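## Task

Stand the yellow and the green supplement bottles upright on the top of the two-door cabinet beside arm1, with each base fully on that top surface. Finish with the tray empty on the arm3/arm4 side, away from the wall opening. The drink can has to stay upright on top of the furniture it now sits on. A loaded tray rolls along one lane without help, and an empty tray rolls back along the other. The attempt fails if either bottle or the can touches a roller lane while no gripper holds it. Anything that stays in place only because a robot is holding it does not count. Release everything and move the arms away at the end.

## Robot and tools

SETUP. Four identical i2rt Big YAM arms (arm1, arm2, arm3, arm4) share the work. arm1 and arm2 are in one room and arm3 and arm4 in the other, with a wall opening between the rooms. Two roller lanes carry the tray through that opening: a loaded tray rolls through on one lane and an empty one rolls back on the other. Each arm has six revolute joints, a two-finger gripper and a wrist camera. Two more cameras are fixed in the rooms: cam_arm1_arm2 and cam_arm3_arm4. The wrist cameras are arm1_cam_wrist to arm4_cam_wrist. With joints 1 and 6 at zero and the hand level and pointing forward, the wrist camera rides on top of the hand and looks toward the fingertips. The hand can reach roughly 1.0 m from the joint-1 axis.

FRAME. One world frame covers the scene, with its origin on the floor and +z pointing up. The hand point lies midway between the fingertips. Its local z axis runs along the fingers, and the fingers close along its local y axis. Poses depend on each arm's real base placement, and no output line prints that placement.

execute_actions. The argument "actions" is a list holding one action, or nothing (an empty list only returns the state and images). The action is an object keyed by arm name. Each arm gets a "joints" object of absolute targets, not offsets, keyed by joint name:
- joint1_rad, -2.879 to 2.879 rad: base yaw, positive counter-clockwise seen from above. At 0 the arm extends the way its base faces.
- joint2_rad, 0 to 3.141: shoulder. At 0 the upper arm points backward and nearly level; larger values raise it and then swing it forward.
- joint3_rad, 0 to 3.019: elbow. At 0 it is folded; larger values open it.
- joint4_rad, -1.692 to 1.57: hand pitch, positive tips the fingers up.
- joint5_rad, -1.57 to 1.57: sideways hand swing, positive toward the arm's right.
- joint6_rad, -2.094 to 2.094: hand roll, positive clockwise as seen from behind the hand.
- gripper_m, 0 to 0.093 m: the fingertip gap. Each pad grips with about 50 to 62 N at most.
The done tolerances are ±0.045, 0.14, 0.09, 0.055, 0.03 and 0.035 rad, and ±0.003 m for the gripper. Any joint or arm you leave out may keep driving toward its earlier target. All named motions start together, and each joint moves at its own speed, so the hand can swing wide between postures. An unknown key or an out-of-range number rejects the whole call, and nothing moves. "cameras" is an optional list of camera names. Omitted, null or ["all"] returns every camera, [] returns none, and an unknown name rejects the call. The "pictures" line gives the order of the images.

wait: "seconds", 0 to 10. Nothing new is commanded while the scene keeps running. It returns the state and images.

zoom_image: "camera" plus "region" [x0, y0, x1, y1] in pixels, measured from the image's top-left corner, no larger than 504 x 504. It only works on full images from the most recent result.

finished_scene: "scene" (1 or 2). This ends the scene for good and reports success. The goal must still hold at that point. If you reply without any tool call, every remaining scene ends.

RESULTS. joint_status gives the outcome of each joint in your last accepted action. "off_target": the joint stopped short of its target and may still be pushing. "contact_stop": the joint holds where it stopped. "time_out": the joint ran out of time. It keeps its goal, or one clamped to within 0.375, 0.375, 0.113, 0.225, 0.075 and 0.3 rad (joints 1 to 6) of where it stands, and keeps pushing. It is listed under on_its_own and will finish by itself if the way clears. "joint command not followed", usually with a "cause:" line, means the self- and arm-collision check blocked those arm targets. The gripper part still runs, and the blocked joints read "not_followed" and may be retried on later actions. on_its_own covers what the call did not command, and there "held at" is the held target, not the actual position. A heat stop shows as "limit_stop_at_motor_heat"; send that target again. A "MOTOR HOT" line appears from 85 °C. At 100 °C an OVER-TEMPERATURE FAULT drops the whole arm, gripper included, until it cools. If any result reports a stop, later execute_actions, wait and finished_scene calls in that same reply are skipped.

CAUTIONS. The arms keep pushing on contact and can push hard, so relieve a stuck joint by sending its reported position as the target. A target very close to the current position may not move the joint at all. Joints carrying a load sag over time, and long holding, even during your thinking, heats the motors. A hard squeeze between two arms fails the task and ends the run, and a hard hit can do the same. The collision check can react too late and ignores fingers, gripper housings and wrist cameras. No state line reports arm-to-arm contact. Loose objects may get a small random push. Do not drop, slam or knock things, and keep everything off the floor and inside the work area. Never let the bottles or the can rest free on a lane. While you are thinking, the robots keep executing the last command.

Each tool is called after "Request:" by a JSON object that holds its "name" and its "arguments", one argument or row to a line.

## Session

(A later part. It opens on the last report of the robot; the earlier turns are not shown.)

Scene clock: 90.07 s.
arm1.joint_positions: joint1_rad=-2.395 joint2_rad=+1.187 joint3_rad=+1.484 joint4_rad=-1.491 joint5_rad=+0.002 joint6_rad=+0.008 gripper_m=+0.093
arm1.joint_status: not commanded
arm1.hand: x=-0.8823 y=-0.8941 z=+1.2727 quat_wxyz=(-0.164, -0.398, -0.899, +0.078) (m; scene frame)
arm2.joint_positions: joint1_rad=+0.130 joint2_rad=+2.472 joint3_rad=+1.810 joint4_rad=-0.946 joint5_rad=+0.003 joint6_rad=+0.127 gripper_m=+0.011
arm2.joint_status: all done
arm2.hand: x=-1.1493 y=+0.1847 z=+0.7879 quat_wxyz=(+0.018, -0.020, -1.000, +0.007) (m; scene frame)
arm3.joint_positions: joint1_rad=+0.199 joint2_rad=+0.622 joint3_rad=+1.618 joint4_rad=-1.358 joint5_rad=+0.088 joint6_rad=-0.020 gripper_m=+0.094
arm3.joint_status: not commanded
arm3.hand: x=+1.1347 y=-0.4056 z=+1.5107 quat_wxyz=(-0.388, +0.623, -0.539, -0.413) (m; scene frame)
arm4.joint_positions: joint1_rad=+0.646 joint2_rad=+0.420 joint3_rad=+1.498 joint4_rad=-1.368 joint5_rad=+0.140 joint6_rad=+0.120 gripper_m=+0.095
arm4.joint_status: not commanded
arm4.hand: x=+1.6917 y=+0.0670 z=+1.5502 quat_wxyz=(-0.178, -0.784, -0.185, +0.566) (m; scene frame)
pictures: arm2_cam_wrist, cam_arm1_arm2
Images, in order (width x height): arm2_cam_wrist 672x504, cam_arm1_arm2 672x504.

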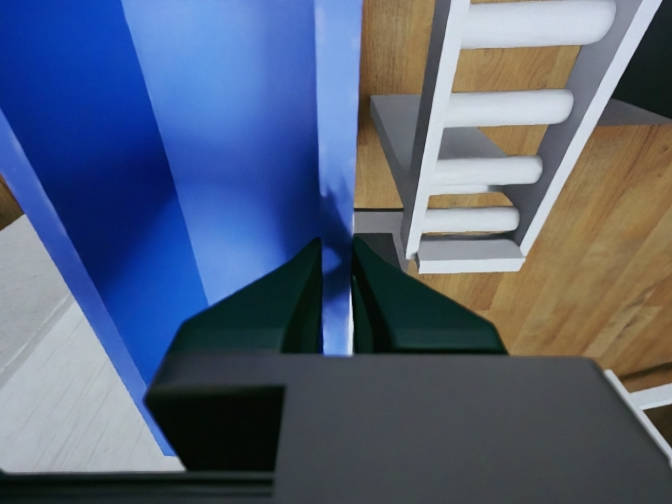

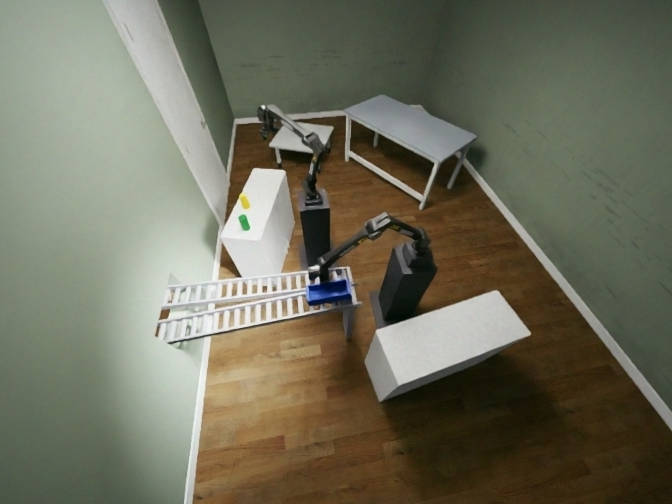

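Request:
{"name": "execute_actions", "arguments": {
  "actions": [
    {"arm2":{"joints":{"gripper_m":0.04}}}
  ],
  "cameras": ["arm2_cam_wrist","cam_arm1_arm2"]
}}

Request:
{"name": "execute_actions", "arguments": {
  "actions": [
    {"arm2":{"joints":{"joint2_rad":2.2,"joint3_rad":1.72,"joint4_rad":-1.09}}}
  ],
  "cameras": ["arm2_cam_wrist","cam_arm1_arm2"]
}}

Scene clock: 91.27 s.
arm1.joint_positions: joint1_rad=-2.395 joint2_rad=+1.187 joint3_rad=+1.484 joint4_rad=-1.491 joint5_rad=+0.002 joint6_rad=+0.008 gripper_m=+0.093
arm1.joint_status: not commanded
arm1.hand: x=-0.8823 y=-0.8941 z=+1.2727 quat_wxyz=(-0.164, -0.398, -0.899, +0.078) (m; scene frame)
arm2.joint_positions: joint1_rad=+0.131 joint2_rad=+2.472 joint3_rad=+1.810 joint4_rad=-0.945 joint5_rad=+0.000 joint6_rad=+0.128 gripper_m=+0.040
arm2.joint_status: all done
arm2.hand: x=-1.1492 y=+0.1858 z=+0.7879 quat_wxyz=(+0.018, -0.020, -1.000, +0.005) (m; scene frame)
arm3.joint_positions: joint1_rad=+0.199 joint2_rad=+0.622 joint3_rad=+1.618 joint4_rad=-1.358 joint5_rad=+0.088 joint6_rad=-0.020 gripper_m=+0.094
arm3.joint_status: not commanded
arm3.hand: x=+1.1347 y=-0.4056 z=+1.5107 quat_wxyz=(-0.388, +0.623, -0.539, -0.413) (m; scene frame)
arm4.joint_positions: joint1_rad=+0.646 joint2_rad=+0.420 joint3_rad=+1.498 joint4_rad=-1.368 joint5_rad=+0.140 joint6_rad=+0.120 gripper_m=+0.095
arm4.joint_status: not commanded
arm4.hand: x=+1.6917 y=+0.0670 z=+1.5502 quat_wxyz=(-0.178, -0.784, -0.185, +0.566) (m; scene frame)
pictures: arm2_cam_wrist, cam_arm1_arm2
Images, in order (width x height): arm2_cam_wrist 672x504, cam_arm1_arm2 672x504.

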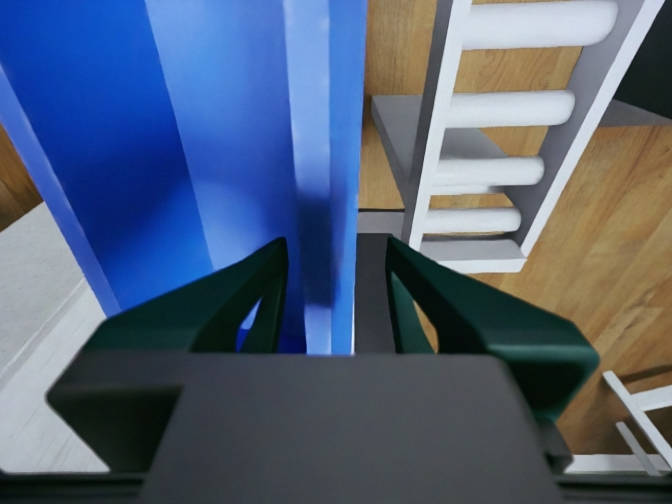

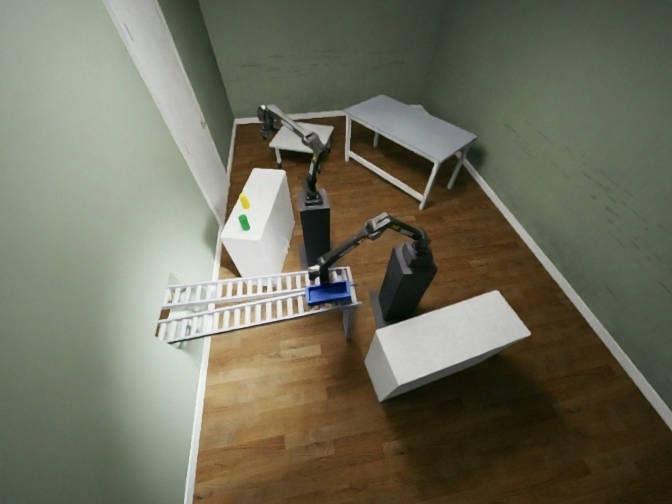

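Scene clock: 92.60 s.
arm1.joint_positions: joint1_rad=-2.395 joint2_rad=+1.187 joint3_rad=+1.484 joint4_rad=-1.491 joint5_rad=+0.002 joint6_rad=+0.008 gripper_m=+0.093
arm1.joint_status: not commanded
arm1.hand: x=-0.8823 y=-0.8941 z=+1.2727 quat_wxyz=(-0.164, -0.398, -0.899, +0.078) (m; scene frame)
arm2.joint_positions: joint1_rad=+0.131 joint2_rad=+2.202 joint3_rad=+1.705 joint4_rad=-1.074 joint5_rad=+0.000 joint6_rad=+0.128 gripper_m=+0.040
arm2.joint_status: all done
arm2.hand: x=-1.1665 y=+0.1851 z=+0.9243 quat_wxyz=(+0.000, -0.020, -1.000, +0.003) (m; scene frame)
arm3.joint_positions: joint1_rad=+0.199 joint2_rad=+0.622 joint3_rad=+1.618 joint4_rad=-1.358 joint5_rad=+0.088 joint6_rad=-0.020 gripper_m=+0.094
arm3.joint_status: not commanded
arm3.hand: x=+1.1347 y=-0.4056 z=+1.5107 quat_wxyz=(-0.388, +0.623, -0.539, -0.413) (m; scene frame)
arm4.joint_positions: joint1_rad=+0.646 joint2_rad=+0.420 joint3_rad=+1.498 joint4_rad=-1.368 joint5_rad=+0.140 joint6_rad=+0.120 gripper_m=+0.095
arm4.joint_status: not commanded
arm4.hand: x=+1.6917 y=+0.0670 z=+1.5502 quat_wxyz=(-0.178, -0.784, -0.185, +0.566) (m; scene frame)
pictures: arm2_cam_wrist, cam_arm1_arm2
Images, in order (width x height): arm2_cam_wrist 672x504, cam_arm1_arm2 672x504.

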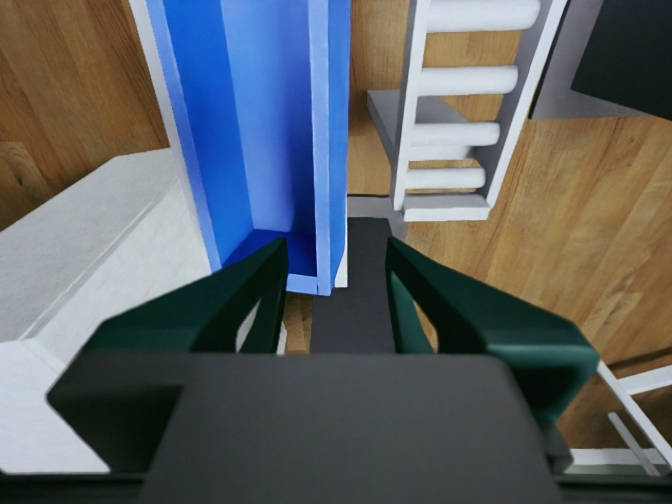

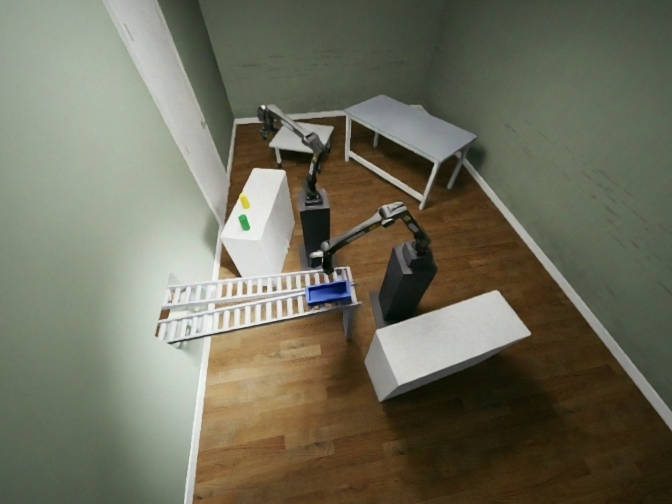

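Park arm2 and watch.

Request:
{"name": "execute_actions", "arguments": {
  "actions": [
    {"arm2":{"joints":{"joint2_rad":1.5,"joint3_rad":1.5,"joint4_rad":-1.5}}}
  ],
  "cameras": ["cam_arm1_arm2","cam_arm3_arm4"]
}}

Scene clock: 94.37 s.
arm1.joint_positions: joint1_rad=-2.395 joint2_rad=+1.187 joint3_rad=+1.484 joint4_rad=-1.491 joint5_rad=+0.002 joint6_rad=+0.008 gripper_m=+0.093
arm1.joint_status: not commanded
arm1.hand: x=-0.8823 y=-0.8941 z=+1.2727 quat_wxyz=(-0.164, -0.398, -0.899, +0.078) (m; scene frame)
arm2.joint_positions: joint1_rad=+0.131 joint2_rad=+1.507 joint3_rad=+1.482 joint4_rad=-1.487 joint5_rad=+0.000 joint6_rad=+0.128 gripper_m=+0.040
arm2.joint_status: all done
arm2.hand: x=-1.3400 y=+0.1718 z=+1.2142 quat_wxyz=(-0.029, -0.020, -0.999, +0.000) (m; scene frame)
arm3.joint_positions: joint1_rad=+0.199 joint2_rad=+0.622 joint3_rad=+1.618 joint4_rad=-1.358 joint5_rad=+0.088 joint6_rad=-0.020 gripper_m=+0.094
arm3.joint_status: not commanded
arm3.hand: x=+1.1347 y=-0.4056 z=+1.5107 quat_wxyz=(-0.388, +0.623, -0.539, -0.413) (m; scene frame)
arm4.joint_positions: joint1_rad=+0.646 joint2_rad=+0.420 joint3_rad=+1.498 joint4_rad=-1.368 joint5_rad=+0.140 joint6_rad=+0.120 gripper_m=+0.095
arm4.joint_status: not commanded
arm4.hand: x=+1.6917 y=+0.0670 z=+1.5502 quat_wxyz=(-0.178, -0.784, -0.185, +0.566) (m; scene frame)
pictures: cam_arm1_arm2, cam_arm3_arm4
Images, in order (width x height): cam_arm1_arm2 672x504, cam_arm3_arm4 672x504.

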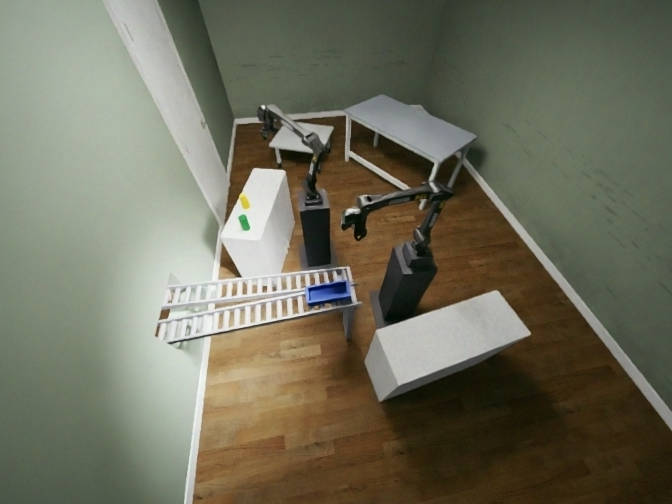

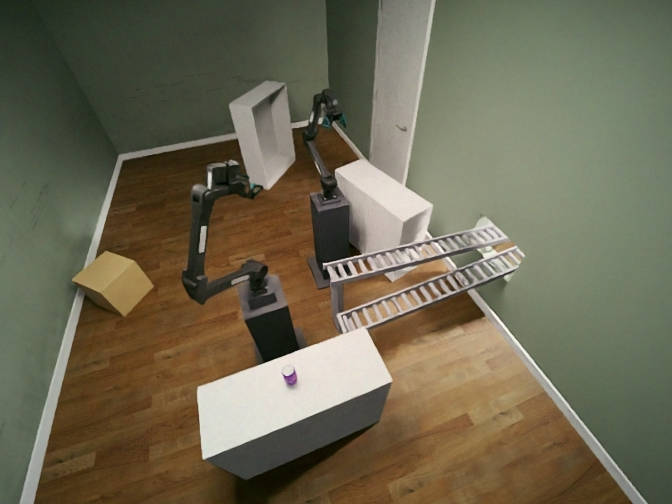

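Request:
{"name": "zoom_image", "arguments": {
  "camera": "cam_arm1_arm2",
  "region": [280, 255, 380, 330]
}}

Request:
{"name": "execute_actions", "arguments": {
  "actions": [
    {"arm2":{"joints":{"joint1_rad":0.22,"joint2_rad":2.0,"joint3_rad":1.6,"joint4_rad":-1.17,"joint6_rad":0.22}}}
  ],
  "cameras": ["arm2_cam_wrist","cam_arm1_arm2"]
}}

Region (280, 255, 380, 330) of cam_arm1_arm2's 672x504 image, scaled by 5.040, with more detail than that image has; it fills the top 378 rows of this view, and the rest is white.

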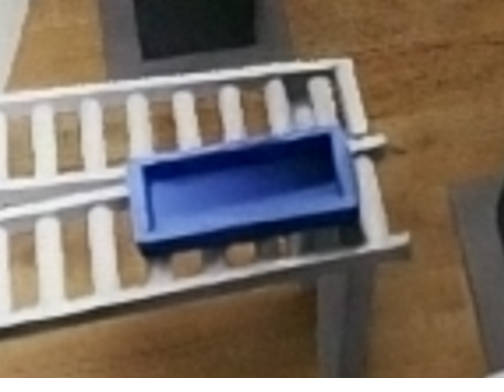

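Scene clock: 96.40 s.
arm1.joint_positions: joint1_rad=-2.395 joint2_rad=+1.187 joint3_rad=+1.484 joint4_rad=-1.491 joint5_rad=+0.002 joint6_rad=+0.008 gripper_m=+0.093
arm1.joint_status: not commanded
arm1.hand: x=-0.8823 y=-0.8941 z=+1.2727 quat_wxyz=(-0.164, -0.398, -0.899, +0.078) (m; scene frame)
arm2.joint_positions: joint1_rad=+0.224 joint2_rad=+2.008 joint3_rad=+1.575 joint4_rad=-1.184 joint5_rad=+0.000 joint6_rad=+0.210 gripper_m=+0.040
arm2.joint_status: all done
arm2.hand: x=-1.2302 y=+0.2340 z=+0.9951 quat_wxyz=(+0.022, -0.015, -1.000, +0.008) (m; scene frame)
arm3.joint_positions: joint1_rad=+0.199 joint2_rad=+0.622 joint3_rad=+1.618 joint4_rad=-1.358 joint5_rad=+0.088 joint6_rad=-0.020 gripper_m=+0.094
arm3.joint_status: not commanded
arm3.hand: x=+1.1347 y=-0.4056 z=+1.5107 quat_wxyz=(-0.388, +0.623, -0.539, -0.413) (m; scene frame)
arm4.joint_positions: joint1_rad=+0.646 joint2_rad=+0.420 joint3_rad=+1.498 joint4_rad=-1.368 joint5_rad=+0.140 joint6_rad=+0.120 gripper_m=+0.095
arm4.joint_status: not commanded
arm4.hand: x=+1.6917 y=+0.0670 z=+1.5502 quat_wxyz=(-0.178, -0.784, -0.185, +0.566) (m; scene frame)
pictures: arm2_cam_wrist, cam_arm1_arm2
Images, in order (width x height): arm2_cam_wrist 672x504, cam_arm1_arm2 672x504.

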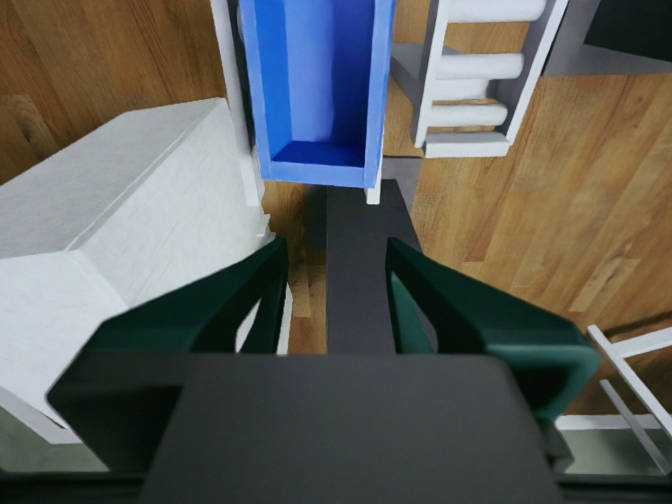

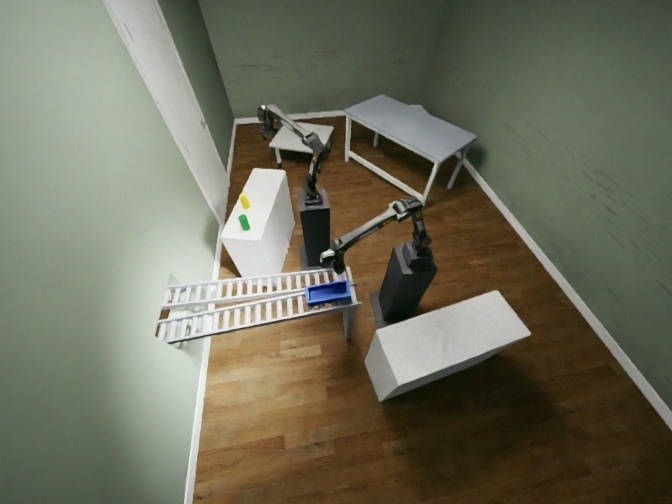

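Request:
{"name": "execute_actions", "arguments": {
  "actions": [
    {"arm2":{"joints":{"joint1_rad":0.125,"joint2_rad":2.25,"joint3_rad":1.75,"joint4_rad":-1.07,"joint6_rad":0.125}}}
  ],
  "cameras": ["arm2_cam_wrist"]
}}

Request:
{"name": "execute_actions", "arguments": {
  "actions": [
    {"arm2":{"joints":{"joint2_rad":2.445,"joint3_rad":1.83,"joint4_rad":-0.93}}}
  ],
  "cameras": ["arm2_cam_wrist"]
}}

Scene clock: 101.50 s.
arm1.joint_positions: joint1_rad=-2.395 joint2_rad=+1.187 joint3_rad=+1.484 joint4_rad=-1.491 joint5_rad=+0.002 joint6_rad=+0.008 gripper_m=+0.093
arm1.joint_status: not commanded
arm1.hand: x=-0.8823 y=-0.8941 z=+1.2727 quat_wxyz=(-0.164, -0.398, -0.899, +0.078) (m; scene frame)
arm2.joint_positions: joint1_rad=+0.115 joint2_rad=+2.267 joint3_rad=+1.726 joint4_rad=-1.080 joint5_rad=+0.000 joint6_rad=+0.135 gripper_m=+0.040
arm2.joint_status: all done
arm2.hand: x=-1.1695 y=+0.1745 z=+0.8913 quat_wxyz=(+0.025, -0.032, -0.999, +0.006) (m; scene frame)
arm3.joint_positions: joint1_rad=+0.199 joint2_rad=+0.622 joint3_rad=+1.618 joint4_rad=-1.358 joint5_rad=+0.088 joint6_rad=-0.020 gripper_m=+0.094
arm3.joint_status: not commanded
arm3.hand: x=+1.1347 y=-0.4056 z=+1.5107 quat_wxyz=(-0.388, +0.623, -0.539, -0.413) (m; scene frame)
arm4.joint_positions: joint1_rad=+0.646 joint2_rad=+0.420 joint3_rad=+1.498 joint4_rad=-1.368 joint5_rad=+0.140 joint6_rad=+0.120 gripper_m=+0.095
arm4.joint_status: not commanded
arm4.hand: x=+1.6917 y=+0.0670 z=+1.5502 quat_wxyz=(-0.178, -0.784, -0.185, +0.566) (m; scene frame)
pictures: arm2_cam_wrist
Images, in order (width x height): arm2_cam_wrist 672x504.

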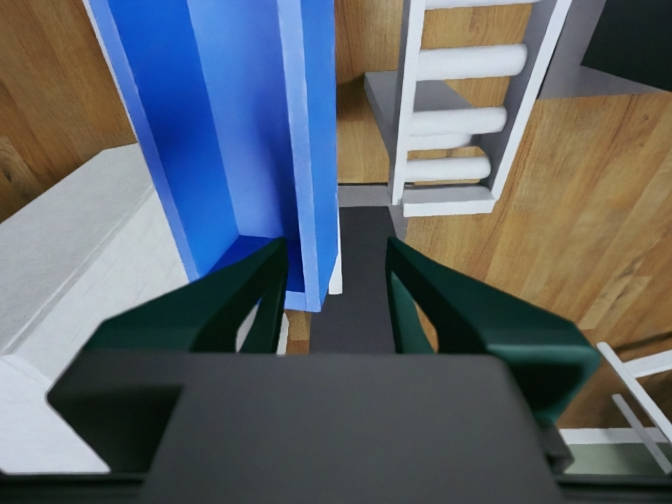

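Scene clock: 102.50 s.
arm1.joint_positions: joint1_rad=-2.395 joint2_rad=+1.187 joint3_rad=+1.484 joint4_rad=-1.491 joint5_rad=+0.002 joint6_rad=+0.008 gripper_m=+0.093
arm1.joint_status: not commanded
arm1.hand: x=-0.8823 y=-0.8941 z=+1.2727 quat_wxyz=(-0.164, -0.398, -0.899, +0.078) (m; scene frame)
arm2.joint_positions: joint1_rad=+0.117 joint2_rad=+2.451 joint3_rad=+1.815 joint4_rad=-0.943 joint5_rad=-0.002 joint6_rad=+0.135 gripper_m=+0.040
arm2.joint_status: all done
arm2.hand: x=-1.1395 y=+0.1776 z=+0.8026 quat_wxyz=(+0.004, -0.031, -1.000, +0.003) (m; scene frame)
arm3.joint_positions: joint1_rad=+0.199 joint2_rad=+0.622 joint3_rad=+1.618 joint4_rad=-1.358 joint5_rad=+0.088 joint6_rad=-0.020 gripper_m=+0.094
arm3.joint_status: not commanded
arm3.hand: x=+1.1347 y=-0.4056 z=+1.5107 quat_wxyz=(-0.388, +0.623, -0.539, -0.413) (m; scene frame)
arm4.joint_positions: joint1_rad=+0.646 joint2_rad=+0.420 joint3_rad=+1.498 joint4_rad=-1.368 joint5_rad=+0.140 joint6_rad=+0.120 gripper_m=+0.095
arm4.joint_status: not commanded
arm4.hand: x=+1.6917 y=+0.0670 z=+1.5502 quat_wxyz=(-0.178, -0.784, -0.185, +0.566) (m; scene frame)
pictures: arm2_cam_wrist
Images, in order (width x height): arm2_cam_wrist 672x504.

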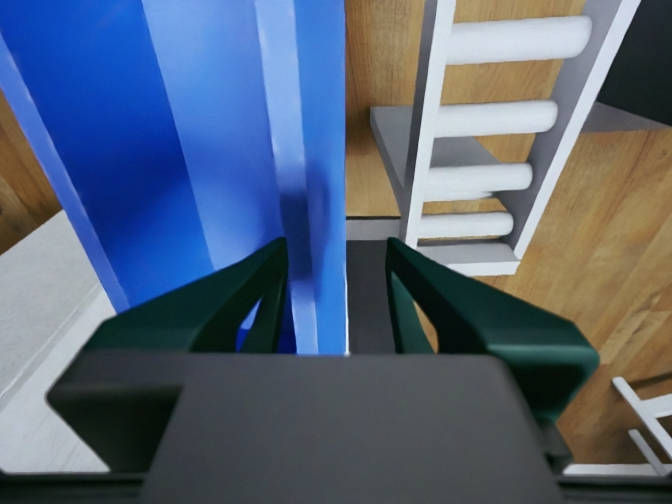

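Request:
{"name": "execute_actions", "arguments": {
  "actions": [
    {"arm2":{"joints":{"joint1_rad":0.145}}}
  ],
  "cameras": ["arm2_cam_wrist"]
}}

Request:
{"name": "execute_actions", "arguments": {
  "actions": [
    {"arm2":{"joints":{"joint2_rad":2.475,"joint4_rad":-0.92}}}
  ],
  "cameras": ["arm2_cam_wrist"]
}}

Scene clock: 103.73 s.
arm1.joint_positions: joint1_rad=-2.395 joint2_rad=+1.187 joint3_rad=+1.484 joint4_rad=-1.491 joint5_rad=+0.002 joint6_rad=+0.008 gripper_m=+0.093
arm1.joint_status: not commanded
arm1.hand: x=-0.8823 y=-0.8941 z=+1.2727 quat_wxyz=(-0.164, -0.398, -0.899, +0.078) (m; scene frame)
arm2.joint_positions: joint1_rad=+0.138 joint2_rad=+2.451 joint3_rad=+1.815 joint4_rad=-0.943 joint5_rad=-0.002 joint6_rad=+0.135 gripper_m=+0.040
arm2.joint_status: all done
arm2.hand: x=-1.1407 y=+0.1920 z=+0.8025 quat_wxyz=(+0.004, -0.020, -1.000, +0.003) (m; scene frame)
arm3.joint_positions: joint1_rad=+0.199 joint2_rad=+0.622 joint3_rad=+1.618 joint4_rad=-1.358 joint5_rad=+0.088 joint6_rad=-0.020 gripper_m=+0.094
arm3.joint_status: not commanded
arm3.hand: x=+1.1347 y=-0.4056 z=+1.5107 quat_wxyz=(-0.388, +0.623, -0.539, -0.413) (m; scene frame)
arm4.joint_positions: joint1_rad=+0.646 joint2_rad=+0.420 joint3_rad=+1.498 joint4_rad=-1.368 joint5_rad=+0.140 joint6_rad=+0.120 gripper_m=+0.095
arm4.joint_status: not commanded
arm4.hand: x=+1.6917 y=+0.0670 z=+1.5502 quat_wxyz=(-0.178, -0.784, -0.185, +0.566) (m; scene frame)
pictures: arm2_cam_wrist
Images, in order (width x height): arm2_cam_wrist 672x504.

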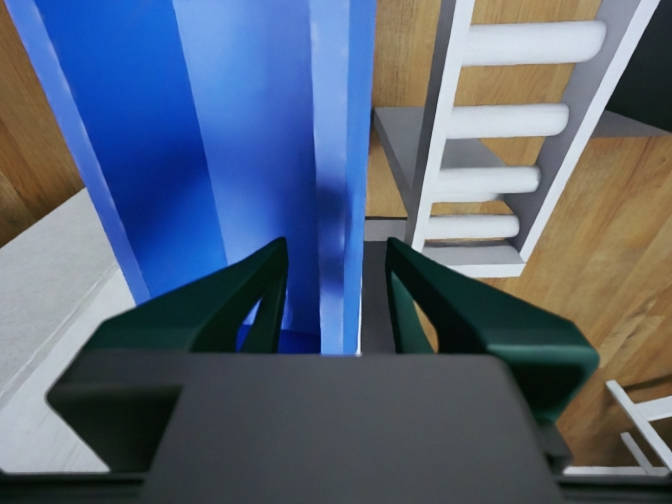

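Scene clock: 104.50 s.
arm1.joint_positions: joint1_rad=-2.395 joint2_rad=+1.187 joint3_rad=+1.484 joint4_rad=-1.491 joint5_rad=+0.002 joint6_rad=+0.008 gripper_m=+0.093
arm1.joint_status: not commanded
arm1.hand: x=-0.8823 y=-0.8941 z=+1.2727 quat_wxyz=(-0.164, -0.398, -0.899, +0.078) (m; scene frame)
arm2.joint_positions: joint1_rad=+0.138 joint2_rad=+2.473 joint3_rad=+1.815 joint4_rad=-0.937 joint5_rad=-0.002 joint6_rad=+0.135 gripper_m=+0.040
arm2.joint_status: all done
arm2.hand: x=-1.1455 y=+0.1914 z=+0.7886 quat_wxyz=(+0.012, -0.020, -1.000, +0.004) (m; scene frame)
arm3.joint_positions: joint1_rad=+0.199 joint2_rad=+0.622 joint3_rad=+1.618 joint4_rad=-1.358 joint5_rad=+0.088 joint6_rad=-0.020 gripper_m=+0.094
arm3.joint_status: not commanded
arm3.hand: x=+1.1347 y=-0.4056 z=+1.5107 quat_wxyz=(-0.388, +0.623, -0.539, -0.413) (m; scene frame)
arm4.joint_positions: joint1_rad=+0.646 joint2_rad=+0.420 joint3_rad=+1.498 joint4_rad=-1.368 joint5_rad=+0.140 joint6_rad=+0.120 gripper_m=+0.095
arm4.joint_status: not commanded
arm4.hand: x=+1.6917 y=+0.0670 z=+1.5502 quat_wxyz=(-0.178, -0.784, -0.185, +0.566) (m; scene frame)
pictures: arm2_cam_wrist
Images, in order (width x height): arm2_cam_wrist 672x504.

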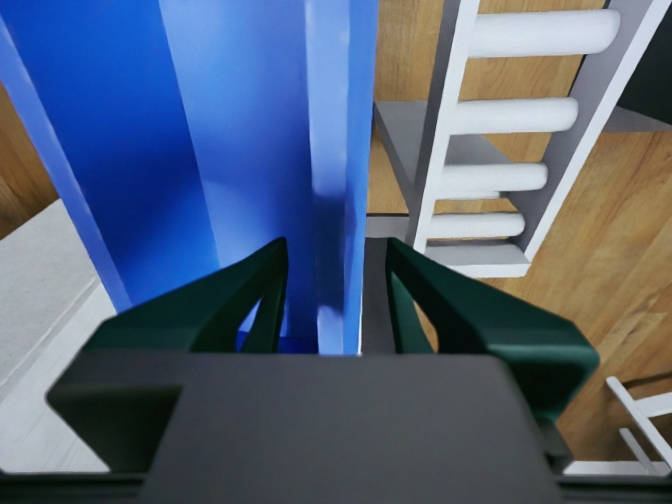

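Grip, lift slightly, shift +y.

Request:
{"name": "execute_actions", "arguments": {
  "actions": [
    {"arm2":{"joints":{"gripper_m":0.0}}}
  ],
  "cameras": []
}}

Request:
{"name": "execute_actions", "arguments": {
  "actions": [
    {"arm2":{"joints":{"joint2_rad":2.43,"joint4_rad":-0.96}}}
  ],
  "cameras": []
}}

Request:
{"name": "execute_actions", "arguments": {
  "actions": [
    {"arm2":{"joints":{"joint1_rad":0.175,"joint6_rad":0.165}}}
  ],
  "cameras": ["arm2_cam_wrist","cam_arm1_arm2"]
}}

Scene clock: 105.57 s.
arm1.joint_positions: joint1_rad=-2.395 joint2_rad=+1.187 joint3_rad=+1.484 joint4_rad=-1.491 joint5_rad=+0.002 joint6_rad=+0.008 gripper_m=+0.093
arm1.joint_status: not commanded
arm1.hand: x=-0.8823 y=-0.8941 z=+1.2727 quat_wxyz=(-0.164, -0.398, -0.899, +0.078) (m; scene frame)
arm2.joint_positions: joint1_rad=+0.138 joint2_rad=+2.473 joint3_rad=+1.815 joint4_rad=-0.935 joint5_rad=-0.002 joint6_rad=+0.135 gripper_m=+0.011
arm2.joint_status: gripper_m off_target (ended at +0.011, target +0.000)
arm2.hand: x=-1.1453 y=+0.1914 z=+0.7886 quat_wxyz=(+0.011, -0.020, -1.000, +0.004) (m; scene frame)
arm3.joint_positions: joint1_rad=+0.199 joint2_rad=+0.622 joint3_rad=+1.618 joint4_rad=-1.358 joint5_rad=+0.088 joint6_rad=-0.020 gripper_m=+0.094
arm3.joint_status: not commanded
arm3.hand: x=+1.1347 y=-0.4056 z=+1.5107 quat_wxyz=(-0.388, +0.623, -0.539, -0.413) (m; scene frame)
arm4.joint_positions: joint1_rad=+0.646 joint2_rad=+0.420 joint3_rad=+1.498 joint4_rad=-1.368 joint5_rad=+0.140 joint6_rad=+0.120 gripper_m=+0.095
arm4.joint_status: not commanded
arm4.hand: x=+1.6917 y=+0.0670 z=+1.5502 quat_wxyz=(-0.178, -0.784, -0.185, +0.566) (m; scene frame)
pictures: none
No camera images: the call's "cameras" was empty. Leave "cameras" out to get every camera's image.

Scene clock: 106.13 s.
arm1.joint_positions: joint1_rad=-2.395 joint2_rad=+1.187 joint3_rad=+1.484 joint4_rad=-1.491 joint5_rad=+0.002 joint6_rad=+0.008 gripper_m=+0.093
arm1.joint_status: not commanded
arm1.hand: x=-0.8823 y=-0.8941 z=+1.2727 quat_wxyz=(-0.164, -0.398, -0.899, +0.078) (m; scene frame)
arm2.joint_positions: joint1_rad=+0.138 joint2_rad=+2.472 joint3_rad=+1.815 joint4_rad=-0.944 joint5_rad=-0.002 joint6_rad=+0.135 gripper_m=+0.011
arm2.joint_status: all done
arm2.hand: x=-1.1470 y=+0.1912 z=+0.7894 quat_wxyz=(+0.015, -0.020, -1.000, +0.004) (m; scene frame)
arm3.joint_positions: joint1_rad=+0.199 joint2_rad=+0.622 joint3_rad=+1.618 joint4_rad=-1.358 joint5_rad=+0.088 joint6_rad=-0.020 gripper_m=+0.094
arm3.joint_status: not commanded
arm3.hand: x=+1.1347 y=-0.4056 z=+1.5107 quat_wxyz=(-0.388, +0.623, -0.539, -0.413) (m; scene frame)
arm4.joint_positions: joint1_rad=+0.646 joint2_rad=+0.420 joint3_rad=+1.498 joint4_rad=-1.368 joint5_rad=+0.140 joint6_rad=+0.120 gripper_m=+0.095
arm4.joint_status: not commanded
arm4.hand: x=+1.6917 y=+0.0670 z=+1.5502 quat_wxyz=(-0.178, -0.784, -0.185, +0.566) (m; scene frame)
pictures: none
No camera images: the call's "cameras" was empty. Leave "cameras" out to get every camera's image.

Scene clock: 106.90 s.
arm1.joint_positions: joint1_rad=-2.395 joint2_rad=+1.187 joint3_rad=+1.484 joint4_rad=-1.491 joint5_rad=+0.002 joint6_rad=+0.008 gripper_m=+0.093
arm1.joint_status: not commanded
arm1.hand: x=-0.8823 y=-0.8941 z=+1.2727 quat_wxyz=(-0.164, -0.398, -0.899, +0.078) (m; scene frame)
arm2.joint_positions: joint1_rad=+0.172 joint2_rad=+2.472 joint3_rad=+1.815 joint4_rad=-0.944 joint5_rad=+0.000 joint6_rad=+0.155 gripper_m=+0.011
arm2.joint_status: all done
arm2.hand: x=-1.1494 y=+0.2130 z=+0.7893 quat_wxyz=(+0.015, -0.013, -1.000, +0.005) (m; scene frame)
arm3.joint_positions: joint1_rad=+0.199 joint2_rad=+0.622 joint3_rad=+1.618 joint4_rad=-1.358 joint5_rad=+0.088 joint6_rad=-0.020 gripper_m=+0.094
arm3.joint_status: not commanded
arm3.hand: x=+1.1347 y=-0.4056 z=+1.5107 quat_wxyz=(-0.388, +0.623, -0.539, -0.413) (m; scene frame)
arm4.joint_positions: joint1_rad=+0.646 joint2_rad=+0.420 joint3_rad=+1.498 joint4_rad=-1.368 joint5_rad=+0.140 joint6_rad=+0.120 gripper_m=+0.095
arm4.joint_status: not commanded
arm4.hand: x=+1.6917 y=+0.0670 z=+1.5502 quat_wxyz=(-0.178, -0.784, -0.185, +0.566) (m; scene frame)
pictures: arm2_cam_wrist, cam_arm1_arm2
Images, in order (width x height): arm2_cam_wrist 672x504, cam_arm1_arm2 672x504.

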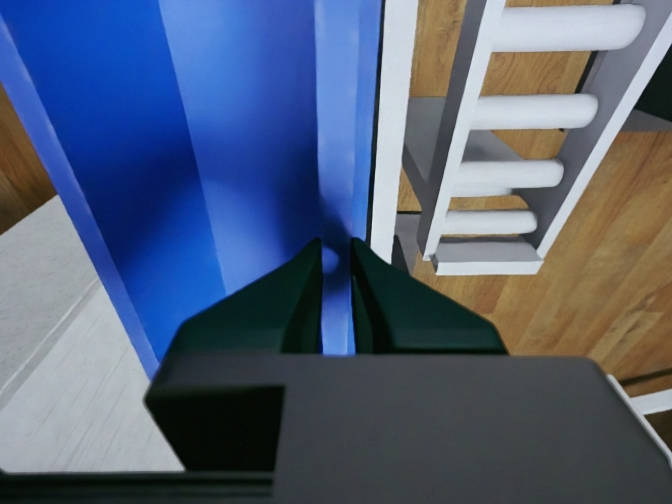

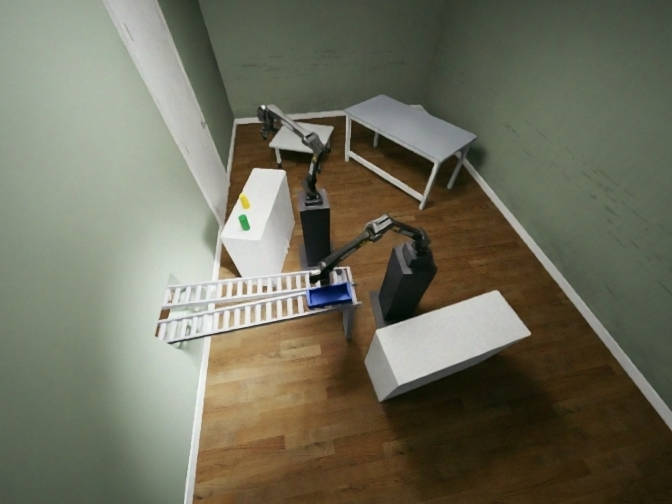

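Request:
{"name": "execute_actions", "arguments": {
  "actions": [
    {"arm2":{"joints":{"joint2_rad":2.505,"joint4_rad":-0.92}}}
  ],
  "cameras": ["arm2_cam_wrist"]
}}

Request:
{"name": "execute_actions", "arguments": {
  "actions": [
    {"arm2":{"joints":{"gripper_m":0.03}}}
  ],
  "cameras": ["arm2_cam_wrist"]
}}

Request:
{"name": "execute_actions", "arguments": {
  "actions": [
    {"arm2":{"joints":{"joint2_rad":2.2,"joint3_rad":1.72,"joint4_rad":-1.09}}}
  ],
  "cameras": ["arm2_cam_wrist","cam_arm1_arm2"]
}}

Scene clock: 108.27 s.
arm1.joint_positions: joint1_rad=-2.395 joint2_rad=+1.187 joint3_rad=+1.484 joint4_rad=-1.491 joint5_rad=+0.002 joint6_rad=+0.008 gripper_m=+0.093
arm1.joint_status: not commanded
arm1.hand: x=-0.8823 y=-0.8941 z=+1.2727 quat_wxyz=(-0.164, -0.398, -0.899, +0.078) (m; scene frame)
arm2.joint_positions: joint1_rad=+0.172 joint2_rad=+2.499 joint3_rad=+1.815 joint4_rad=-0.934 joint5_rad=+0.001 joint6_rad=+0.157 gripper_m=+0.011
arm2.joint_status: all done
arm2.hand: x=-1.1551 y=+0.2120 z=+0.7721 quat_wxyz=(+0.023, -0.014, -1.000, +0.007) (m; scene frame)
arm3.joint_positions: joint1_rad=+0.199 joint2_rad=+0.622 joint3_rad=+1.618 joint4_rad=-1.358 joint5_rad=+0.088 joint6_rad=-0.020 gripper_m=+0.094
arm3.joint_status: not commanded
arm3.hand: x=+1.1347 y=-0.4056 z=+1.5107 quat_wxyz=(-0.388, +0.623, -0.539, -0.413) (m; scene frame)
arm4.joint_positions: joint1_rad=+0.646 joint2_rad=+0.420 joint3_rad=+1.498 joint4_rad=-1.368 joint5_rad=+0.140 joint6_rad=+0.120 gripper_m=+0.095
arm4.joint_status: not commanded
arm4.hand: x=+1.6917 y=+0.0670 z=+1.5502 quat_wxyz=(-0.178, -0.784, -0.185, +0.566) (m; scene frame)
pictures: arm2_cam_wrist
Images, in order (width x height): arm2_cam_wrist 672x504.

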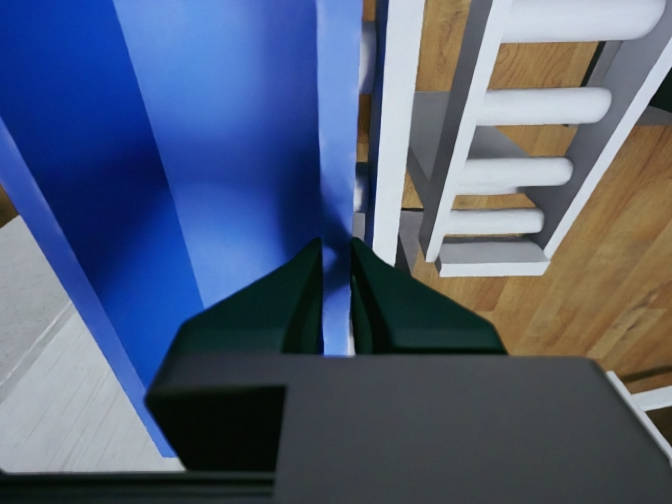

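Scene clock: 108.80 s.
arm1.joint_positions: joint1_rad=-2.395 joint2_rad=+1.187 joint3_rad=+1.484 joint4_rad=-1.491 joint5_rad=+0.002 joint6_rad=+0.008 gripper_m=+0.093
arm1.joint_status: not commanded
arm1.hand: x=-0.8823 y=-0.8941 z=+1.2727 quat_wxyz=(-0.164, -0.398, -0.899, +0.078) (m; scene frame)
arm2.joint_positions: joint1_rad=+0.172 joint2_rad=+2.500 joint3_rad=+1.815 joint4_rad=-0.934 joint5_rad=+0.001 joint6_rad=+0.157 gripper_m=+0.030
arm2.joint_status: all done
arm2.hand: x=-1.1553 y=+0.2120 z=+0.7716 quat_wxyz=(+0.023, -0.014, -1.000, +0.007) (m; scene frame)
arm3.joint_positions: joint1_rad=+0.199 joint2_rad=+0.622 joint3_rad=+1.618 joint4_rad=-1.358 joint5_rad=+0.088 joint6_rad=-0.020 gripper_m=+0.094
arm3.joint_status: not commanded
arm3.hand: x=+1.1347 y=-0.4056 z=+1.5107 quat_wxyz=(-0.388, +0.623, -0.539, -0.413) (m; scene frame)
arm4.joint_positions: joint1_rad=+0.646 joint2_rad=+0.420 joint3_rad=+1.498 joint4_rad=-1.368 joint5_rad=+0.140 joint6_rad=+0.120 gripper_m=+0.095
arm4.joint_status: not commanded
arm4.hand: x=+1.6917 y=+0.0670 z=+1.5502 quat_wxyz=(-0.178, -0.784, -0.185, +0.566) (m; scene frame)
pictures: arm2_cam_wrist
Images, in order (width x height): arm2_cam_wrist 672x504.

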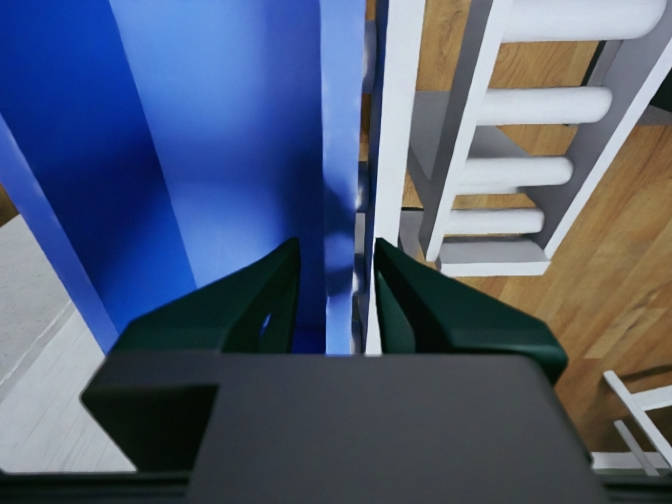

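Scene clock: 110.20 s.
arm1.joint_positions: joint1_rad=-2.395 joint2_rad=+1.187 joint3_rad=+1.484 joint4_rad=-1.491 joint5_rad=+0.002 joint6_rad=+0.008 gripper_m=+0.093
arm1.joint_status: not commanded
arm1.hand: x=-0.8823 y=-0.8941 z=+1.2727 quat_wxyz=(-0.164, -0.398, -0.899, +0.078) (m; scene frame)
arm2.joint_positions: joint1_rad=+0.172 joint2_rad=+2.206 joint3_rad=+1.707 joint4_rad=-1.075 joint5_rad=+0.001 joint6_rad=+0.157 gripper_m=+0.030
arm2.joint_status: all done
arm2.hand: x=-1.1691 y=+0.2112 z=+0.9224 quat_wxyz=(+0.001, -0.014, -1.000, +0.004) (m; scene frame)
arm3.joint_positions: joint1_rad=+0.199 joint2_rad=+0.622 joint3_rad=+1.618 joint4_rad=-1.358 joint5_rad=+0.088 joint6_rad=-0.020 gripper_m=+0.094
arm3.joint_status: not commanded
arm3.hand: x=+1.1347 y=-0.4056 z=+1.5107 quat_wxyz=(-0.388, +0.623, -0.539, -0.413) (m; scene frame)
arm4.joint_positions: joint1_rad=+0.646 joint2_rad=+0.420 joint3_rad=+1.498 joint4_rad=-1.368 joint5_rad=+0.140 joint6_rad=+0.120 gripper_m=+0.095
arm4.joint_status: not commanded
arm4.hand: x=+1.6917 y=+0.0670 z=+1.5502 quat_wxyz=(-0.178, -0.784, -0.185, +0.566) (m; scene frame)
pictures: arm2_cam_wrist, cam_arm1_arm2
Images, in order (width x height): arm2_cam_wrist 672x504, cam_arm1_arm2 672x504.

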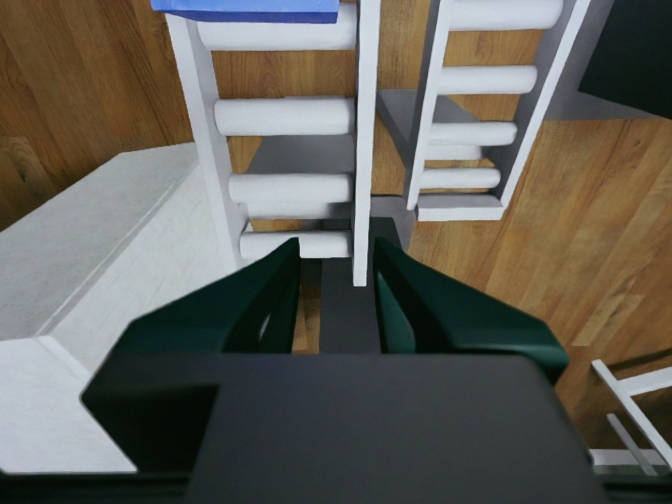

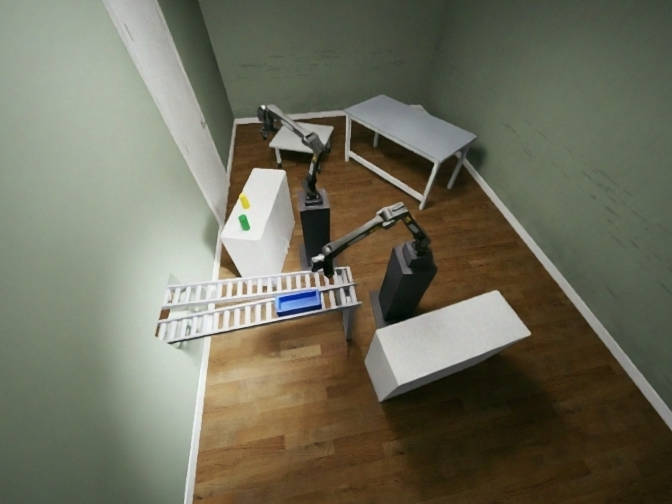

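Rolling.

Request:
{"name": "execute_actions", "arguments": {
  "actions": [
    {"arm2":{"joints":{"joint2_rad":1.3,"joint3_rad":1.4,"joint4_rad":-1.5}}}
  ],
  "cameras": []
}}

Request:
{"name": "wait", "arguments": {
  "seconds": 8
}}

Scene clock: 112.13 s.
arm1.joint_positions: joint1_rad=-2.395 joint2_rad=+1.187 joint3_rad=+1.484 joint4_rad=-1.491 joint5_rad=+0.002 joint6_rad=+0.008 gripper_m=+0.093
arm1.joint_status: not commanded
arm1.hand: x=-0.8823 y=-0.8941 z=+1.2727 quat_wxyz=(-0.164, -0.398, -0.899, +0.078) (m; scene frame)
arm2.joint_positions: joint1_rad=+0.172 joint2_rad=+1.299 joint3_rad=+1.392 joint4_rad=-1.487 joint5_rad=+0.001 joint6_rad=+0.157 gripper_m=+0.030
arm2.joint_status: all done
arm2.hand: x=-1.3939 y=+0.1843 z=+1.2632 quat_wxyz=(-0.088, -0.014, -0.996, -0.009) (m; scene frame)
arm3.joint_positions: joint1_rad=+0.199 joint2_rad=+0.622 joint3_rad=+1.618 joint4_rad=-1.358 joint5_rad=+0.088 joint6_rad=-0.020 gripper_m=+0.094
arm3.joint_status: not commanded
arm3.hand: x=+1.1347 y=-0.4056 z=+1.5107 quat_wxyz=(-0.388, +0.623, -0.539, -0.413) (m; scene frame)
arm4.joint_positions: joint1_rad=+0.646 joint2_rad=+0.420 joint3_rad=+1.498 joint4_rad=-1.368 joint5_rad=+0.140 joint6_rad=+0.120 gripper_m=+0.095
arm4.joint_status: not commanded
arm4.hand: x=+1.6917 y=+0.0670 z=+1.5502 quat_wxyz=(-0.178, -0.784, -0.185, +0.566) (m; scene frame)
pictures: none
No camera images: the call's "cameras" was empty. Leave "cameras" out to get every camera's image.

Scene clock: 120.13 s.
arm1.joint_positions: joint1_rad=-2.395 joint2_rad=+1.187 joint3_rad=+1.484 joint4_rad=-1.491 joint5_rad=+0.002 joint6_rad=+0.008 gripper_m=+0.093
arm1.joint_status: not commanded
arm1.hand: x=-0.8823 y=-0.8941 z=+1.2727 quat_wxyz=(-0.164, -0.398, -0.899, +0.078) (m; scene frame)
arm2.joint_positions: joint1_rad=+0.172 joint2_rad=+1.299 joint3_rad=+1.392 joint4_rad=-1.487 joint5_rad=+0.001 joint6_rad=+0.157 gripper_m=+0.030
arm2.joint_status: all done
arm2.hand: x=-1.3939 y=+0.1843 z=+1.2632 quat_wxyz=(-0.088, -0.014, -0.996, -0.009) (m; scene frame)
arm3.joint_positions: joint1_rad=+0.199 joint2_rad=+0.622 joint3_rad=+1.618 joint4_rad=-1.358 joint5_rad=+0.088 joint6_rad=-0.020 gripper_m=+0.094
arm3.joint_status: not commanded
arm3.hand: x=+1.1347 y=-0.4056 z=+1.5107 quat_wxyz=(-0.388, +0.623, -0.539, -0.413) (m; scene frame)
arm4.joint_positions: joint1_rad=+0.646 joint2_rad=+0.420 joint3_rad=+1.498 joint4_rad=-1.368 joint5_rad=+0.140 joint6_rad=+0.120 gripper_m=+0.095
arm4.joint_status: not commanded
arm4.hand: x=+1.6917 y=+0.0670 z=+1.5502 quat_wxyz=(-0.178, -0.784, -0.185, +0.566) (m; scene frame)
wait: 8.00 s; at rest by 0.27 s
pictures: arm1_cam_wrist, arm2_cam_wrist, arm3_cam_wrist, arm4_cam_wrist, cam_arm1_arm2, cam_arm3_arm4
Images, in order (width x height): arm1_cam_wrist 672x504, arm2_cam_wrist 672x504, arm3_cam_wrist 672x504, arm4_cam_wrist 672x504, cam_arm1_arm2 672x504, cam_arm3_arm4 672x504.

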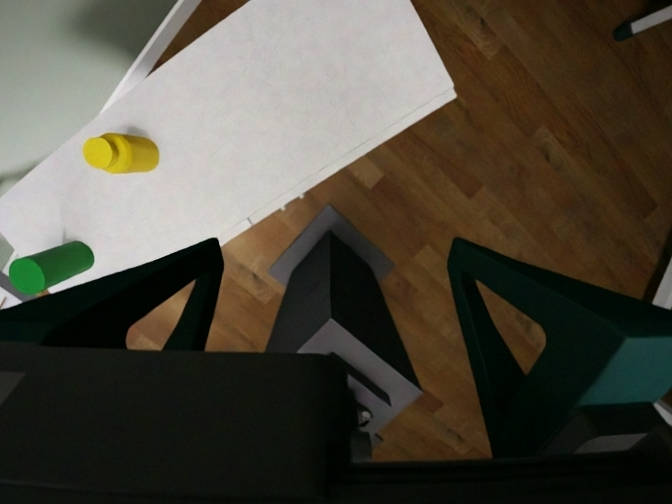

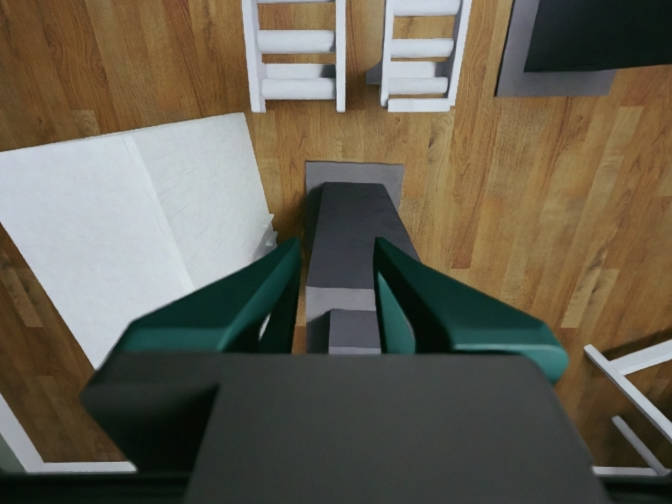

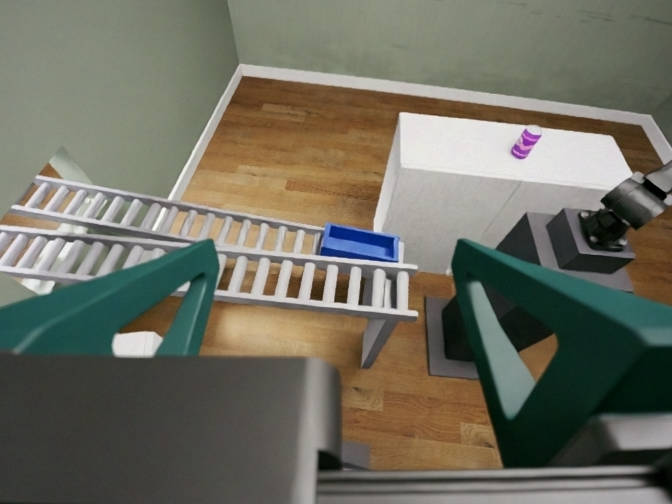

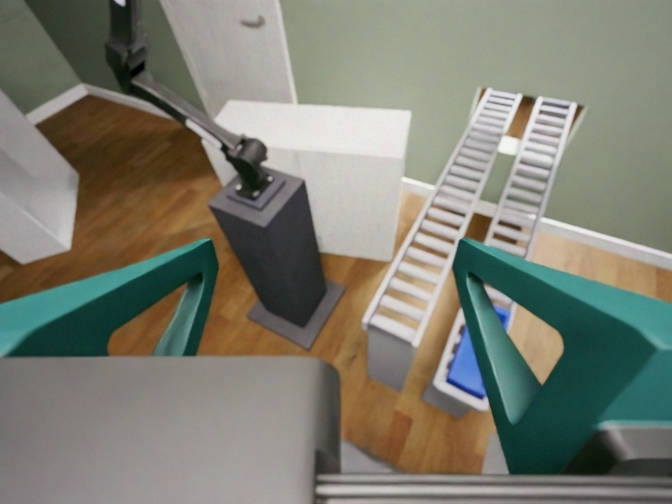

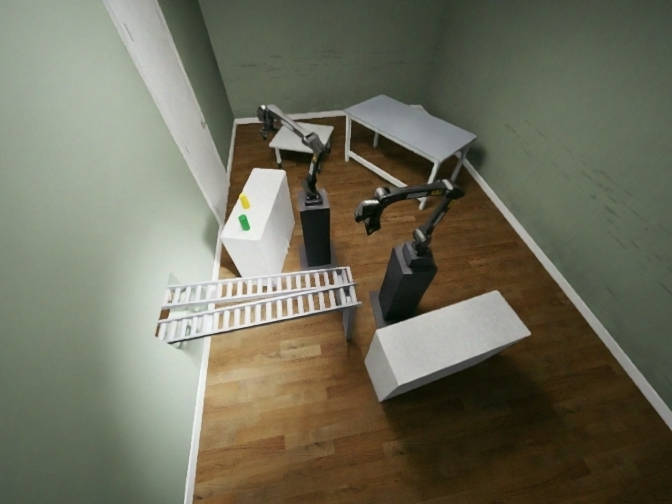

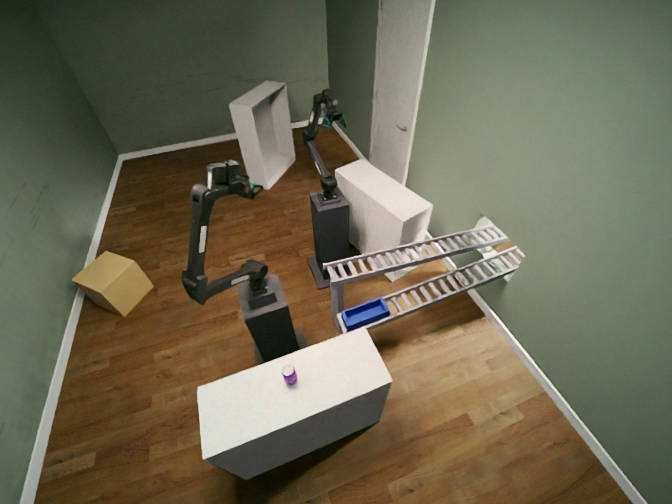

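Request:
{"name": "finished_scene", "arguments": {
  "scene": 2
}}

The scene is finished: the task was done.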